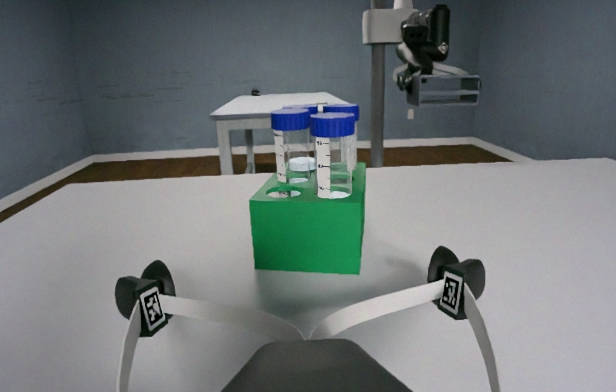

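Request:
execute_actions(actions=[{"r1":{"base":{"strafe_m":0.5},"joints":{"lift_m":0.9}},"r2":{"base":{"translate_m":0.09},"joints":{"arm_m":0.55},"pace":"slow"}}], cameras=[])

Request:
execute_actions(actions=[{"r1":{"base":{"translate_m":-1.0}},"r2":{"joints":{"gripper_m":0.02}}}], cameras=[])

Request:
execute_actions(actions=[{"r1":{"base":{"rotate_rad":-1.57},"pace":"slow"},"r2":{"joints":{"lift_m":0.9},"pace":"slow"}}], cameras=["r1_head_camera","r2_wrist_camera"])

Scene clock: 155.97 s.
r1.base_odometry: x=-0.130 y=+0.527 heading=-2.793 (m, m, rad; r1's odometry frame)
r1.turned_by_wheels: +0.000 (rad since the last result)
r1.turned_by_imu: +0.000 (rad since the last result)
r1.base_tilt: forward=-0.1 right=+0.0 (deg)
r1.lidar_m: 0.44 0.93 1.26 1.41 1.48 1.97 3.43 0.89 0.93 3.31 1.04 0.77
r1.base_status: done
r1.joint_positions: lift_m=+0.900 arm_m=+0.051 wrist_yaw_rad=+0.000 wrist_pitch_rad=+0.304 wrist_roll_rad=-0.013 gripper_m=+0.061
r1.joint_status: all done
r1.motor_effort: lift_m=+22(23) arm_m=-4(4) wrist_yaw_rad=-2(2) wrist_pitch_rad=-13(12) wrist_roll_rad=+0(0) gripper_m=-36(34) wheel_0=+0(11) wheel_1=+0(10) wheel_2=+1(2) (%)
r1.hand_pose: x=+0.4969 y=-0.0874 z=+0.9915 quat_wxyz=(+0.988, -0.006, +0.151, +0.001) (m; r1's base frame)
r1.wrist_depth_mm: 539 564 564 574 574 1576 - / 564 591 597 603 603 1576 - / 585 627 634 634 640 - - / 621 654 647 661 661 904 931 / 661 668 199 205 208 634 647 / 691 176 193 213 187 176 517 / 741 759 196 - 208 809 831
r2.base_odometry: x=+1.445 y=+0.452 heading=-1.268 (m, m, rad; r2's odometry frame)
r2.turned_by_wheels: +0.001 (rad since the last result)
r2.turned_by_imu: -0.001 (rad since the last result)
r2.base_tilt: forward=-0.4 right=+0.1 (deg)
r2.lidar_m: 0.66 0.69 1.24 2.27 2.34 0.77 0.73 0.75 2.54 2.44 1.30 0.69
r2.base_status: done
r2.joint_positions: lift_m=+0.757 arm_m=+0.549 wrist_yaw_rad=-0.001 wrist_pitch_rad=+0.302 wrist_roll_rad=+0.014 gripper_m=+0.141
r2.joint_status: all done
r2.motor_effort: lift_m=+17(17) arm_m=+8(10) wrist_yaw_rad=+3(2) wrist_pitch_rad=-8(7) wrist_roll_rad=+0(1) gripper_m=-1(3) wheel_0=+6(11) wheel_1=+5(6) wheel_2=-4(8) (%)
r2.hand_pose: x=+0.9949 y=-0.0876 z=+0.8495 quat_wxyz=(+0.989, +0.007, +0.151, -0.001) (m; r2's base frame)
r2.wrist_depth_mm: - - - - - - - / - - - - - - - / - - - 229 - - - / - - 1921 270 442 469 466 / 355 355 330 211 300 329 322 / 267 206 187 184 187 233 249 / 217 214 206 109 206 205 208
pictures: none
No camera images: the call's "cameras" was empty. Leave "cameras" out to get every camera's image.

Scene clock: 160.77 s.
r1.base_odometry: x=+0.810 y=+0.869 heading=-2.793 (m, m, rad; r1's odometry frame)
r1.turned_by_wheels: +0.000 (rad since the last result)
r1.turned_by_imu: +0.001 (rad since the last result)
r1.base_tilt: forward=-0.1 right=+0.0 (deg)
r1.lidar_m: 0.46 1.98 1.46 1.38 1.44 1.96 2.34 0.87 0.61 0.54 0.58 1.79
r1.base_status: done
r1.joint_positions: lift_m=+0.900 arm_m=+0.051 wrist_yaw_rad=+0.000 wrist_pitch_rad=+0.304 wrist_roll_rad=-0.013 gripper_m=+0.061
r1.joint_status: not commanded
r1.motor_effort: lift_m=+21(22) arm_m=-4(5) wrist_yaw_rad=-1(2) wrist_pitch_rad=-13(12) wrist_roll_rad=+0(0) gripper_m=-35(33) wheel_0=-3(7) wheel_1=+0(6) wheel_2=+0(10) (%)
r1.hand_pose: x=+0.4969 y=-0.0874 z=+0.9916 quat_wxyz=(+0.988, -0.006, +0.151, +0.001) (m; r1's base frame)
r1.wrist_depth_mm: 1397 1464 1464 1464 - - 1618 / 1464 1499 1537 1537 - - 1618 / 1576 1537 1576 1618 1618 1618 1661 / 1661 1708 1661 1708 1708 1756 1756 / 1756 1708 199 205 208 1808 1863 / 1661 177 193 206 188 177 1756 / 1336 1397 195 - 208 1430 1366
r2.base_odometry: x=+1.445 y=+0.452 heading=-1.268 (m, m, rad; r2's odometry frame)
r2.turned_by_wheels: +0.000 (rad since the last result)
r2.turned_by_imu: -0.002 (rad since the last result)
r2.base_tilt: forward=-0.5 right=+0.1 (deg)
r2.lidar_m: 0.65 0.69 1.23 2.28 2.35 0.77 0.73 0.75 2.54 2.45 1.30 0.69
r2.base_status: not commanded
r2.joint_positions: lift_m=+0.757 arm_m=+0.549 wrist_yaw_rad=+0.000 wrist_pitch_rad=+0.305 wrist_roll_rad=+0.014 gripper_m=+0.020
r2.joint_status: all done
r2.motor_effort: lift_m=+17(17) arm_m=+7(8) wrist_yaw_rad=+1(3) wrist_pitch_rad=-13(12) wrist_roll_rad=+1(1) gripper_m=-21(21) wheel_0=+6(6) wheel_1=+5(5) wheel_2=-4(4) (%)
r2.hand_pose: x=+0.9948 y=-0.0874 z=+0.8488 quat_wxyz=(+0.988, +0.007, +0.152, -0.001) (m; r2's base frame)
r2.wrist_depth_mm: - - - - - - - / - - - - - - - / - - - 204 - - - / - - 1983 252 469 462 452 / 351 349 287 202 312 325 319 / 264 239 171 169 178 179 245 / 210 203 181 109 204 202 206
pictures: none
No camera images: the call's "cameras" was empty. Leave "cameras" out to get every camera's image.

Scene clock: 163.63 s.
r1.base_odometry: x=+0.810 y=+0.869 heading=+1.921 (m, m, rad; r1's odometry frame)
r1.turned_by_wheels: -1.569 (rad since the last result)
r1.turned_by_imu: -1.555 (rad since the last result)
r1.base_tilt: forward=-0.1 right=+0.0 (deg)
r1.lidar_m: 0.47 0.56 1.77 1.75 1.93 1.46 1.37 1.45 1.95 2.36 0.83 0.61
r1.base_status: done
r1.joint_positions: lift_m=+0.900 arm_m=+0.051 wrist_yaw_rad=+0.000 wrist_pitch_rad=+0.304 wrist_roll_rad=-0.013 gripper_m=+0.061
r1.joint_status: not commanded
r1.motor_effort: lift_m=+21(21) arm_m=-4(4) wrist_yaw_rad=-2(3) wrist_pitch_rad=-13(12) wrist_roll_rad=+0(0) gripper_m=-34(35) wheel_0=+3(6) wheel_1=+4(6) wheel_2=+2(7) (%)
r1.hand_pose: x=+0.4969 y=-0.0874 z=+0.9916 quat_wxyz=(+0.988, -0.006, +0.151, +0.001) (m; r1's base frame)
r1.wrist_depth_mm: - - - - - - - / - - - - - - - / - - - - - - - / - - 960 1008 1025 1060 1098 / - 691 199 205 210 732 759 / 535 176 193 206 187 176 564 / 433 439 195 - 208 459 439
r2.base_odometry: x=+1.445 y=+0.452 heading=-1.268 (m, m, rad; r2's odometry frame)
r2.turned_by_wheels: +0.000 (rad since the last result)
r2.turned_by_imu: -0.001 (rad since the last result)
r2.base_tilt: forward=-0.5 right=+0.1 (deg)
r2.lidar_m: 0.65 0.69 1.24 2.27 2.36 0.77 0.73 0.76 2.53 2.44 1.32 0.69
r2.base_status: not commanded
r2.joint_positions: lift_m=+0.900 arm_m=+0.549 wrist_yaw_rad=+0.000 wrist_pitch_rad=+0.305 wrist_roll_rad=+0.014 gripper_m=+0.020
r2.joint_status: all done
r2.motor_effort: lift_m=+24(28) arm_m=+7(7) wrist_yaw_rad=+2(1) wrist_pitch_rad=-16(15) wrist_roll_rad=-1(0) gripper_m=-23(21) wheel_0=+6(6) wheel_1=+6(5) wheel_2=-4(4) (%)
r2.hand_pose: x=+0.9948 y=-0.0874 z=+0.9912 quat_wxyz=(+0.988, +0.007, +0.152, -0.001) (m; r2's base frame)
r2.wrist_depth_mm: - - - - - - - / - - - - - - - / - - - 203 - - - / - - - 253 - - - / - - 289 202 - - - / 1921 462 172 169 178 179 473 / 404 392 181 109 392 392 389
pictures: r1_head_camera, r2_wrist_camera
camera_calibration (this result's frames):
r2_wrist_camera: T_world_to_cam=[[-0.0586688, -0.997117, -0.0481156, 0.0174425], [-0.322946, 0.0645643, -0.944213, 1.31004], [0.944597, -0.0398571, -0.325803, -0.387117], [0, 0, 0, 1]] pos_world=[0.789765, -0.0826189, 1.11167]
Images, in order (width x height): r1_head_camera 420x560, r2_wrist_camera 616x392.

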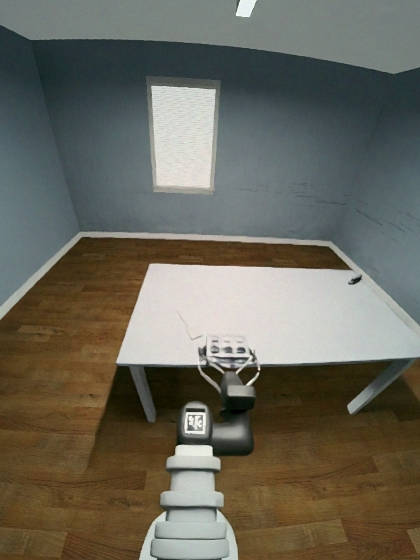

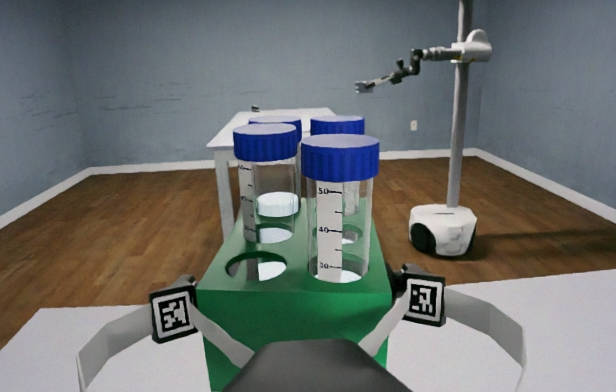

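Request:
execute_actions(actions=[{"r1":{"base":{"strafe_m":-0.25},"joints":{"arm_m":0.35},"pace":"slow"},"r2":{"joints":{"arm_m":0.05,"gripper_m":0.0},"pace":"slow"}}], cameras=[])

Request:
execute_actions(actions=[{"r1":{"joints":{"lift_m":0.71},"pace":"slow"},"r2":{"base":{"strafe_m":-1.2}}}], cameras=[])

Request:
execute_actions(actions=[{"r1":{"joints":{"gripper_m":0.141}},"r2":{"base":{"translate_m":-1.4}}}], cameras=[])

Request:
execute_actions(actions=[{"r1":{"joints":{"arm_m":0.0}},"r2":{"base":{"rotate_rad":1.57},"pace":"slow"}}], cameras=["r1_head_camera","r2_head_camera"])

Scene clock: 172.90 s.
r1.base_odometry: x=+1.045 y=+0.955 heading=+1.921 (m, m, rad; r1's odometry frame)
r1.turned_by_wheels: +0.000 (rad since the last result)
r1.turned_by_imu: -0.001 (rad since the last result)
r1.base_tilt: forward=+0.0 right=+0.0 (deg)
r1.lidar_m: 0.54 0.58 0.83 1.99 2.09 1.47 1.38 1.45 1.93 2.07 0.90 0.60
r1.base_status: done
r1.joint_positions: lift_m=+0.900 arm_m=+0.349 wrist_yaw_rad=+0.000 wrist_pitch_rad=+0.304 wrist_roll_rad=-0.013 gripper_m=+0.061
r1.joint_status: all done
r1.motor_effort: lift_m=+21(21) arm_m=+4(2) wrist_yaw_rad=-2(2) wrist_pitch_rad=-12(13) wrist_roll_rad=+0(0) gripper_m=-35(34) wheel_0=+4(8) wheel_1=-4(9) wheel_2=+0(2) (%)
r1.hand_pose: x=+0.7954 y=-0.0874 z=+0.9916 quat_wxyz=(+0.988, -0.006, +0.151, +0.001) (m; r1's base frame)
r1.wrist_depth_mm: - - - - - - - / - - - - - - - / - - - - - - - / - - - - - - - / 683 683 198 205 208 732 741 / 521 176 193 206 187 177 564 / 430 433 196 - 210 455 439
r2.base_odometry: x=+1.445 y=+0.452 heading=-1.268 (m, m, rad; r2's odometry frame)
r2.turned_by_wheels: +0.000 (rad since the last result)
r2.turned_by_imu: -0.003 (rad since the last result)
r2.base_tilt: forward=-0.5 right=+0.1 (deg)
r2.lidar_m: 0.46 0.68 1.24 2.28 2.36 0.77 0.72 0.75 2.55 2.46 1.31 0.71
r2.base_status: not commanded
r2.joint_positions: lift_m=+0.900 arm_m=+0.051 wrist_yaw_rad=+0.000 wrist_pitch_rad=+0.305 wrist_roll_rad=+0.014 gripper_m=+0.001
r2.joint_status: all done
r2.motor_effort: lift_m=+23(24) arm_m=-7(8) wrist_yaw_rad=+1(0) wrist_pitch_rad=-14(14) wrist_roll_rad=-1(2) gripper_m=-24(25) wheel_0=+6(6) wheel_1=+6(5) wheel_2=-4(4) (%)
r2.hand_pose: x=+0.4974 y=-0.0874 z=+0.9912 quat_wxyz=(+0.988, +0.007, +0.152, -0.001) (m; r2's base frame)
r2.wrist_depth_mm: 554 - - - - - - / 554 - - - - - - / 574 - - 195 - - - / 603 - 960 247 854 891 759 / 634 668 283 198 609 634 615 / 539 176 166 163 167 172 477 / 433 439 175 109 466 768 778
pictures: none
No camera images: the call's "cameras" was empty. Leave "cameras" out to get every camera's image.

Scene clock: 178.23 s.
r1.base_odometry: x=+1.045 y=+0.955 heading=+1.921 (m, m, rad; r1's odometry frame)
r1.turned_by_wheels: +0.000 (rad since the last result)
r1.turned_by_imu: -0.001 (rad since the last result)
r1.base_tilt: forward=+0.0 right=+0.0 (deg)
r1.lidar_m: 0.56 0.59 0.75 1.97 2.05 1.43 1.36 1.45 1.95 2.09 0.88 0.63
r1.base_status: not commanded
r1.joint_positions: lift_m=+0.710 arm_m=+0.349 wrist_yaw_rad=+0.000 wrist_pitch_rad=+0.304 wrist_roll_rad=-0.013 gripper_m=+0.061
r1.joint_status: all done
r1.motor_effort: lift_m=+14(20) arm_m=+4(4) wrist_yaw_rad=-2(1) wrist_pitch_rad=-13(14) wrist_roll_rad=+0(0) gripper_m=-31(34) wheel_0=+3(4) wheel_1=-4(4) wheel_2=+0(0) (%)
r1.hand_pose: x=+0.7954 y=-0.0874 z=+0.8022 quat_wxyz=(+0.988, -0.006, +0.151, +0.001) (m; r1's base frame)
r1.wrist_depth_mm: - - - - - - - / - - - - - - - / - - - - - - - / 433 442 449 462 466 480 492 / 309 312 199 204 209 332 336 / 238 175 192 205 187 176 255 / 195 198 193 - 196 206 199
r2.base_odometry: x=+0.300 y=+0.093 heading=-1.267 (m, m, rad; r2's odometry frame)
r2.turned_by_wheels: +0.000 (rad since the last result)
r2.turned_by_imu: -0.008 (rad since the last result)
r2.base_tilt: forward=-0.5 right=+0.0 (deg)
r2.lidar_m: 0.47 0.90 0.96 3.22 1.04 1.04 3.43 1.88 1.32 1.25 1.32 0.94
r2.base_status: done
r2.joint_positions: lift_m=+0.900 arm_m=+0.051 wrist_yaw_rad=+0.000 wrist_pitch_rad=+0.305 wrist_roll_rad=+0.014 gripper_m=+0.001
r2.joint_status: not commanded
r2.motor_effort: lift_m=+23(24) arm_m=-7(7) wrist_yaw_rad=+3(0) wrist_pitch_rad=-13(14) wrist_roll_rad=+0(1) gripper_m=-24(25) wheel_0=+4(8) wheel_1=-3(13) wheel_2=+0(1) (%)
r2.hand_pose: x=+0.4973 y=-0.0874 z=+0.9912 quat_wxyz=(+0.988, +0.007, +0.152, -0.001) (m; r2's base frame)
r2.wrist_depth_mm: 554 569 574 559 574 585 591 / 585 585 603 585 603 609 615 / 603 615 615 193 627 634 647 / 634 640 647 247 654 676 683 / 668 676 283 198 676 707 723 / 707 175 166 163 167 172 768 / 732 750 174 109 768 798 809
pictures: none
No camera images: the call's "cameras" was empty. Leave "cameras" out to get every camera's image.

Scene clock: 184.40 s.
r1.base_odometry: x=+1.045 y=+0.955 heading=+1.921 (m, m, rad; r1's odometry frame)
r1.turned_by_wheels: +0.000 (rad since the last result)
r1.turned_by_imu: -0.001 (rad since the last result)
r1.base_tilt: forward=-0.2 right=+0.0 (deg)
r1.lidar_m: 0.57 0.57 0.81 1.99 2.06 1.48 1.37 1.46 1.93 2.10 0.85 0.57
r1.base_status: not commanded
r1.joint_positions: lift_m=+0.710 arm_m=+0.349 wrist_yaw_rad=+0.000 wrist_pitch_rad=+0.302 wrist_roll_rad=-0.013 gripper_m=+0.141
r1.joint_status: all done
r1.motor_effort: lift_m=+14(14) arm_m=+4(4) wrist_yaw_rad=-2(2) wrist_pitch_rad=-7(12) wrist_roll_rad=+0(0) gripper_m=-4(36) wheel_0=+4(3) wheel_1=-4(4) wheel_2=+0(0) (%)
r1.hand_pose: x=+0.7956 y=-0.0874 z=+0.8027 quat_wxyz=(+0.989, -0.006, +0.150, +0.001) (m; r1's base frame)
r1.wrist_depth_mm: - - - - - - - / - - - - - - - / - - - - - - - / 436 442 455 466 473 488 496 / 309 297 224 229 229 336 340 / 241 225 202 166 206 244 257 / 197 200 208 - 212 207 206
r2.base_odometry: x=-0.117 y=+1.430 heading=-1.268 (m, m, rad; r2's odometry frame)
r2.turned_by_wheels: -0.001 (rad since the last result)
r2.turned_by_imu: -0.001 (rad since the last result)
r2.base_tilt: forward=-0.5 right=+0.0 (deg)
r2.lidar_m: 0.45 2.17 0.69 0.66 0.69 0.95 1.99 1.96 1.38 1.31 1.37 1.81
r2.base_status: done
r2.joint_positions: lift_m=+0.900 arm_m=+0.051 wrist_yaw_rad=+0.000 wrist_pitch_rad=+0.305 wrist_roll_rad=+0.014 gripper_m=+0.001
r2.joint_status: not commanded
r2.motor_effort: lift_m=+23(23) arm_m=-7(7) wrist_yaw_rad=+1(1) wrist_pitch_rad=-14(14) wrist_roll_rad=+0(0) gripper_m=-25(27) wheel_0=-6(14) wheel_1=-5(7) wheel_2=+2(12) (%)
r2.hand_pose: x=+0.4973 y=-0.0874 z=+0.9912 quat_wxyz=(+0.988, +0.007, +0.152, -0.001) (m; r2's base frame)
r2.wrist_depth_mm: - - 1921 1921 1863 1983 1618 / - - 1921 1983 1983 - 1661 / - - - 194 - - 1708 / - - - 247 - - 1708 / - - 285 199 - - 1756 / 1921 175 166 163 167 172 1618 / 1464 1430 174 109 1464 1499 1430
pictures: none
No camera images: the call's "cameras" was empty. Leave "cameras" out to get every camera's image.

Scene clock: 187.27 s.
r1.base_odometry: x=+1.045 y=+0.955 heading=+1.921 (m, m, rad; r1's odometry frame)
r1.turned_by_wheels: +0.000 (rad since the last result)
r1.turned_by_imu: +0.000 (rad since the last result)
r1.base_tilt: forward=-0.1 right=+0.0 (deg)
r1.lidar_m: 0.55 0.58 0.79 1.98 2.02 1.46 1.38 1.46 1.93 2.09 0.88 0.58
r1.base_status: not commanded
r1.joint_positions: lift_m=+0.710 arm_m=+0.001 wrist_yaw_rad=+0.000 wrist_pitch_rad=+0.302 wrist_roll_rad=-0.013 gripper_m=+0.141
r1.joint_status: all done
r1.motor_effort: lift_m=+14(14) arm_m=-4(4) wrist_yaw_rad=-2(2) wrist_pitch_rad=-8(9) wrist_roll_rad=+1(0) gripper_m=-4(1) wheel_0=+4(3) wheel_1=-4(4) wheel_2=+0(0) (%)
r1.hand_pose: x=+0.4471 y=-0.0874 z=+0.8026 quat_wxyz=(+0.989, -0.006, +0.151, +0.001) (m; r1's base frame)
r1.wrist_depth_mm: - - - - - - - / - - - - - - - / 741 759 798 597 866 891 931 / 445 455 466 469 488 492 504 / 407 362 375 377 379 389 394 / 1366 1182 1182 166 1205 1229 1499 / 1160 1160 1182 - 1205 1205 1205
r2.base_odometry: x=-0.117 y=+1.430 heading=+0.301 (m, m, rad; r2's odometry frame)
r2.turned_by_wheels: +1.569 (rad since the last result)
r2.turned_by_imu: +1.553 (rad since the last result)
r2.base_tilt: forward=-0.5 right=+0.1 (deg)
r2.lidar_m: 0.46 0.67 0.92 1.99 1.97 1.40 1.32 1.38 1.80 2.29 2.16 0.71
r2.base_status: done
r2.joint_positions: lift_m=+0.900 arm_m=+0.051 wrist_yaw_rad=+0.000 wrist_pitch_rad=+0.305 wrist_roll_rad=+0.014 gripper_m=+0.001
r2.joint_status: not commanded
r2.motor_effort: lift_m=+23(23) arm_m=-7(8) wrist_yaw_rad=+1(1) wrist_pitch_rad=-13(14) wrist_roll_rad=+0(0) gripper_m=-25(25) wheel_0=-6(8) wheel_1=-6(11) wheel_2=-3(8) (%)
r2.hand_pose: x=+0.4973 y=-0.0874 z=+0.9912 quat_wxyz=(+0.988, +0.007, +0.152, -0.001) (m; r2's base frame)
r2.wrist_depth_mm: - - - - - - - / - - - - - - - / - - - 194 - - - / - 1160 1098 244 1060 1060 - / 798 798 283 187 691 732 715 / 603 175 166 163 167 172 554 / 452 462 174 109 484 500 559
pictures: r1_head_camera, r2_head_camera
Images, in order (width x height): r1_head_camera 420x560, r2_head_camera 420x560.

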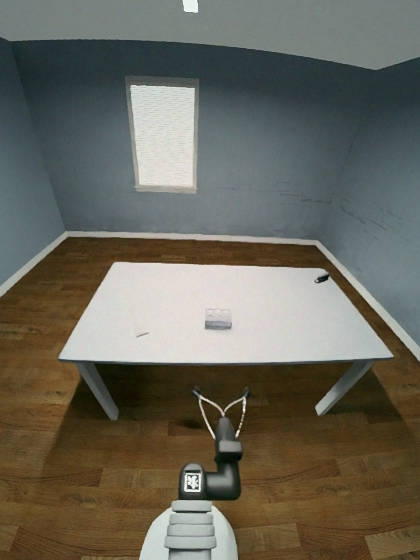

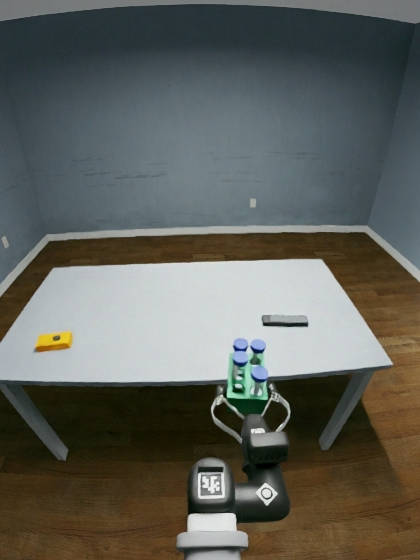

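Remote is ahead-right; shift left a bit.

Request:
execute_actions(actions=[{"r2":{"base":{"strafe_m":0.2},"joints":{"arm_m":0.38},"pace":"slow"}}], cameras=[])

Request:
execute_actions(actions=[{"r2":{"joints":{"lift_m":0.712},"pace":"slow"}}], cameras=[])

Request:
execute_actions(actions=[{"r2":{"joints":{"gripper_m":0.141}}}], cameras=[])

Request:
execute_actions(actions=[{"r2":{"joints":{"arm_m":0.0}}}], cameras=["r2_head_camera"])

Scene clock: 194.00 s.
r1.base_odometry: x=+1.045 y=+0.955 heading=+1.921 (m, m, rad; r1's odometry frame)
r1.turned_by_wheels: +0.000 (rad since the last result)
r1.turned_by_imu: -0.001 (rad since the last result)
r1.base_tilt: forward=-0.1 right=+0.0 (deg)
r1.lidar_m: 0.56 0.60 0.83 2.00 2.07 1.46 1.37 1.40 1.96 2.07 0.86 0.59
r1.base_status: not commanded
r1.joint_positions: lift_m=+0.710 arm_m=+0.001 wrist_yaw_rad=+0.000 wrist_pitch_rad=+0.302 wrist_roll_rad=-0.013 gripper_m=+0.141
r1.joint_status: not commanded
r1.motor_effort: lift_m=+14(14) arm_m=-4(5) wrist_yaw_rad=-2(2) wrist_pitch_rad=-9(8) wrist_roll_rad=+0(0) gripper_m=+1(1) wheel_0=+4(4) wheel_1=-4(4) wheel_2=+0(0) (%)
r1.hand_pose: x=+0.4471 y=-0.0874 z=+0.8026 quat_wxyz=(+0.989, -0.006, +0.151, +0.001) (m; r1's base frame)
r1.wrist_depth_mm: - - - - - - - / - - - - - - - / 759 768 798 603 854 891 931 / 442 449 462 473 484 484 504 / 407 364 375 379 382 387 394 / 1397 1182 1182 166 1229 1229 1499 / 1160 1138 1229 - 1229 1182 1205
r2.base_odometry: x=-0.177 y=+1.620 heading=+0.300 (m, m, rad; r2's odometry frame)
r2.turned_by_wheels: +0.000 (rad since the last result)
r2.turned_by_imu: -0.001 (rad since the last result)
r2.base_tilt: forward=-0.4 right=+0.1 (deg)
r2.lidar_m: 0.65 0.68 1.89 1.79 1.86 1.39 1.33 1.37 1.80 2.35 0.99 0.70
r2.base_status: done
r2.joint_positions: lift_m=+0.900 arm_m=+0.379 wrist_yaw_rad=+0.000 wrist_pitch_rad=+0.305 wrist_roll_rad=+0.014 gripper_m=+0.001
r2.joint_status: all done
r2.motor_effort: lift_m=+23(24) arm_m=+8(9) wrist_yaw_rad=+0(2) wrist_pitch_rad=-15(13) wrist_roll_rad=+0(2) gripper_m=-25(26) wheel_0=-8(11) wheel_1=+5(11) wheel_2=+0(2) (%)
r2.hand_pose: x=+0.8248 y=-0.0874 z=+0.9912 quat_wxyz=(+0.988, +0.007, +0.152, -0.001) (m; r2's base frame)
r2.wrist_depth_mm: - - - - - - - / - - - - - - - / - - - 195 - - - / - - - 247 - - - / 788 788 283 198 699 723 715 / 591 176 166 163 167 172 549 / 452 455 174 109 459 455 445
pictures: none
No camera images: the call's "cameras" was empty. Leave "cameras" out to get every camera's image.

Scene clock: 196.30 s.
r1.base_odometry: x=+1.045 y=+0.955 heading=+1.921 (m, m, rad; r1's odometry frame)
r1.turned_by_wheels: +0.000 (rad since the last result)
r1.turned_by_imu: +0.000 (rad since the last result)
r1.base_tilt: forward=-0.1 right=+0.1 (deg)
r1.lidar_m: 0.55 0.58 0.81 2.01 2.08 1.49 1.38 1.43 1.96 2.09 0.83 0.60
r1.base_status: not commanded
r1.joint_positions: lift_m=+0.710 arm_m=+0.001 wrist_yaw_rad=+0.000 wrist_pitch_rad=+0.302 wrist_roll_rad=-0.013 gripper_m=+0.141
r1.joint_status: not commanded
r1.motor_effort: lift_m=+14(14) arm_m=-4(4) wrist_yaw_rad=-2(2) wrist_pitch_rad=-9(8) wrist_roll_rad=+0(0) gripper_m=-1(1) wheel_0=+3(3) wheel_1=-4(4) wheel_2=+0(0) (%)
r1.hand_pose: x=+0.4471 y=-0.0874 z=+0.8026 quat_wxyz=(+0.989, -0.006, +0.151, +0.001) (m; r1's base frame)
r1.wrist_depth_mm: - - - - - - - / - - - - - - - / 750 768 788 597 866 904 946 / 445 449 462 473 484 496 504 / 407 362 375 379 382 387 399 / 1336 1138 1182 166 1229 1255 1464 / 1118 1160 1205 - 1255 1182 1182
r2.base_odometry: x=-0.177 y=+1.620 heading=+0.300 (m, m, rad; r2's odometry frame)
r2.turned_by_wheels: +0.000 (rad since the last result)
r2.turned_by_imu: -0.001 (rad since the last result)
r2.base_tilt: forward=-0.5 right=+0.1 (deg)
r2.lidar_m: 0.66 0.69 1.89 1.78 1.85 1.40 1.33 1.38 1.82 2.35 0.97 0.70
r2.base_status: not commanded
r2.joint_positions: lift_m=+0.712 arm_m=+0.379 wrist_yaw_rad=+0.000 wrist_pitch_rad=+0.305 wrist_roll_rad=+0.014 gripper_m=+0.001
r2.joint_status: all done
r2.motor_effort: lift_m=+16(22) arm_m=+8(7) wrist_yaw_rad=+1(2) wrist_pitch_rad=-14(12) wrist_roll_rad=-1(1) gripper_m=-26(27) wheel_0=-8(8) wheel_1=+5(5) wheel_2=+0(0) (%)
r2.hand_pose: x=+0.8248 y=-0.0874 z=+0.8038 quat_wxyz=(+0.988, +0.007, +0.152, -0.001) (m; r2's base frame)
r2.wrist_depth_mm: - - - - - - - / - - - - - - - / - - 798 195 732 820 788 / 535 521 504 246 484 469 466 / 357 357 283 198 320 334 325 / 270 175 166 163 167 172 251 / 205 207 174 109 209 208 204
pictures: none
No camera images: the call's "cameras" was empty. Leave "cameras" out to get every camera's image.

Scene clock: 198.67 s.
r1.base_odometry: x=+1.045 y=+0.955 heading=+1.921 (m, m, rad; r1's odometry frame)
r1.turned_by_wheels: +0.000 (rad since the last result)
r1.turned_by_imu: +0.000 (rad since the last result)
r1.base_tilt: forward=+0.0 right=+0.0 (deg)
r1.lidar_m: 0.55 0.58 0.78 1.97 2.04 1.48 1.38 1.44 1.96 2.08 0.85 0.60
r1.base_status: not commanded
r1.joint_positions: lift_m=+0.710 arm_m=+0.001 wrist_yaw_rad=+0.000 wrist_pitch_rad=+0.302 wrist_roll_rad=-0.013 gripper_m=+0.141
r1.joint_status: not commanded
r1.motor_effort: lift_m=+14(14) arm_m=-4(5) wrist_yaw_rad=-2(2) wrist_pitch_rad=-9(8) wrist_roll_rad=+1(0) gripper_m=-2(2) wheel_0=+4(3) wheel_1=-4(4) wheel_2=+0(0) (%)
r1.hand_pose: x=+0.4471 y=-0.0874 z=+0.8026 quat_wxyz=(+0.989, -0.006, +0.151, +0.001) (m; r1's base frame)
r1.wrist_depth_mm: - - - - - - - / - - - - - - - / 741 768 798 597 854 904 946 / 442 455 466 473 484 492 504 / 407 362 373 382 382 389 394 / 1430 1182 1160 166 1229 1229 1499 / 1138 1160 1205 - 1255 1205 1182
r2.base_odometry: x=-0.177 y=+1.620 heading=+0.300 (m, m, rad; r2's odometry frame)
r2.turned_by_wheels: +0.000 (rad since the last result)
r2.turned_by_imu: -0.001 (rad since the last result)
r2.base_tilt: forward=-0.5 right=+0.0 (deg)
r2.lidar_m: 0.66 0.69 1.89 1.79 1.86 1.40 1.33 1.38 1.82 2.35 1.00 0.68
r2.base_status: not commanded
r2.joint_positions: lift_m=+0.712 arm_m=+0.379 wrist_yaw_rad=+0.000 wrist_pitch_rad=+0.303 wrist_roll_rad=+0.014 gripper_m=+0.141
r2.joint_status: all done
r2.motor_effort: lift_m=+17(17) arm_m=+8(7) wrist_yaw_rad=+2(0) wrist_pitch_rad=-8(15) wrist_roll_rad=-1(0) gripper_m=+0(23) wheel_0=-8(8) wheel_1=+4(5) wheel_2=+0(0) (%)
r2.hand_pose: x=+0.8250 y=-0.0874 z=+0.8044 quat_wxyz=(+0.989, +0.007, +0.151, -0.001) (m; r2's base frame)
r2.wrist_depth_mm: - - - - - - - / - - - - - - - / - - - 250 - 842 820 / 544 530 517 270 488 484 477 / 368 362 336 220 322 336 332 / 274 205 194 189 195 237 256 / 222 219 209 109 213 211 212
pictures: none
No camera images: the call's "cameras" was empty. Leave "cameras" out to get every camera's image.

Scene clock: 200.90 s.
r1.base_odometry: x=+1.045 y=+0.955 heading=+1.921 (m, m, rad; r1's odometry frame)
r1.turned_by_wheels: +0.000 (rad since the last result)
r1.turned_by_imu: +0.000 (rad since the last result)
r1.base_tilt: forward=-0.1 right=+0.0 (deg)
r1.lidar_m: 0.53 0.59 0.79 2.01 2.05 1.46 1.37 1.41 1.95 2.10 0.86 0.60
r1.base_status: not commanded
r1.joint_positions: lift_m=+0.710 arm_m=+0.001 wrist_yaw_rad=+0.000 wrist_pitch_rad=+0.302 wrist_roll_rad=-0.013 gripper_m=+0.141
r1.joint_status: not commanded
r1.motor_effort: lift_m=+14(14) arm_m=-4(4) wrist_yaw_rad=-2(1) wrist_pitch_rad=-8(8) wrist_roll_rad=+1(0) gripper_m=+1(3) wheel_0=+3(3) wheel_1=-4(4) wheel_2=+0(0) (%)
r1.hand_pose: x=+0.4471 y=-0.0874 z=+0.8026 quat_wxyz=(+0.989, -0.006, +0.151, +0.001) (m; r1's base frame)
r1.wrist_depth_mm: - - - - - - - / - - - - - - - / 759 778 798 603 866 891 960 / 439 455 462 469 484 496 504 / 407 362 375 382 379 389 397 / 1430 1160 1182 166 1229 1255 1499 / 1098 1182 1205 - 1229 1182 1205
r2.base_odometry: x=-0.177 y=+1.620 heading=+0.300 (m, m, rad; r2's odometry frame)
r2.turned_by_wheels: +0.000 (rad since the last result)
r2.turned_by_imu: -0.001 (rad since the last result)
r2.base_tilt: forward=-0.4 right=+0.1 (deg)
r2.lidar_m: 0.65 0.69 1.88 1.78 1.86 1.39 1.34 1.38 1.80 2.35 0.97 0.70
r2.base_status: not commanded
r2.joint_positions: lift_m=+0.712 arm_m=+0.003 wrist_yaw_rad=+0.000 wrist_pitch_rad=+0.302 wrist_roll_rad=+0.014 gripper_m=+0.141
r2.joint_status: all done
joint sent to its limit — the command would take r2.arm_m past its lower limit, so that joint was sent only as far as its limit.
r2.motor_effort: lift_m=+16(16) arm_m=-7(9) wrist_yaw_rad=+3(2) wrist_pitch_rad=-7(9) wrist_roll_rad=+0(2) gripper_m=-1(1) wheel_0=-8(8) wheel_1=+5(5) wheel_2=+0(0) (%)
r2.hand_pose: x=+0.4493 y=-0.0874 z=+0.8045 quat_wxyz=(+0.989, +0.007, +0.151, -0.001) (m; r2's base frame)
r2.wrist_depth_mm: - - - - - - - / - - - - - - - / 1118 1042 976 640 878 750 723 / 559 544 535 517 500 492 521 / 484 488 504 512 521 525 1661 / 1618 205 1499 1308 1430 1308 1464 / 1336 1281 1336 109 1281 1229 1229
pictures: r2_head_camera
Images, in order (width x height): r2_head_camera 420x560.

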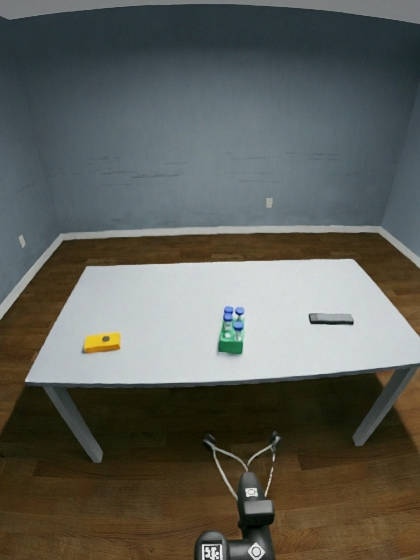

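Request:
finished_scene(scene=1)

The scene is finished: the task was done.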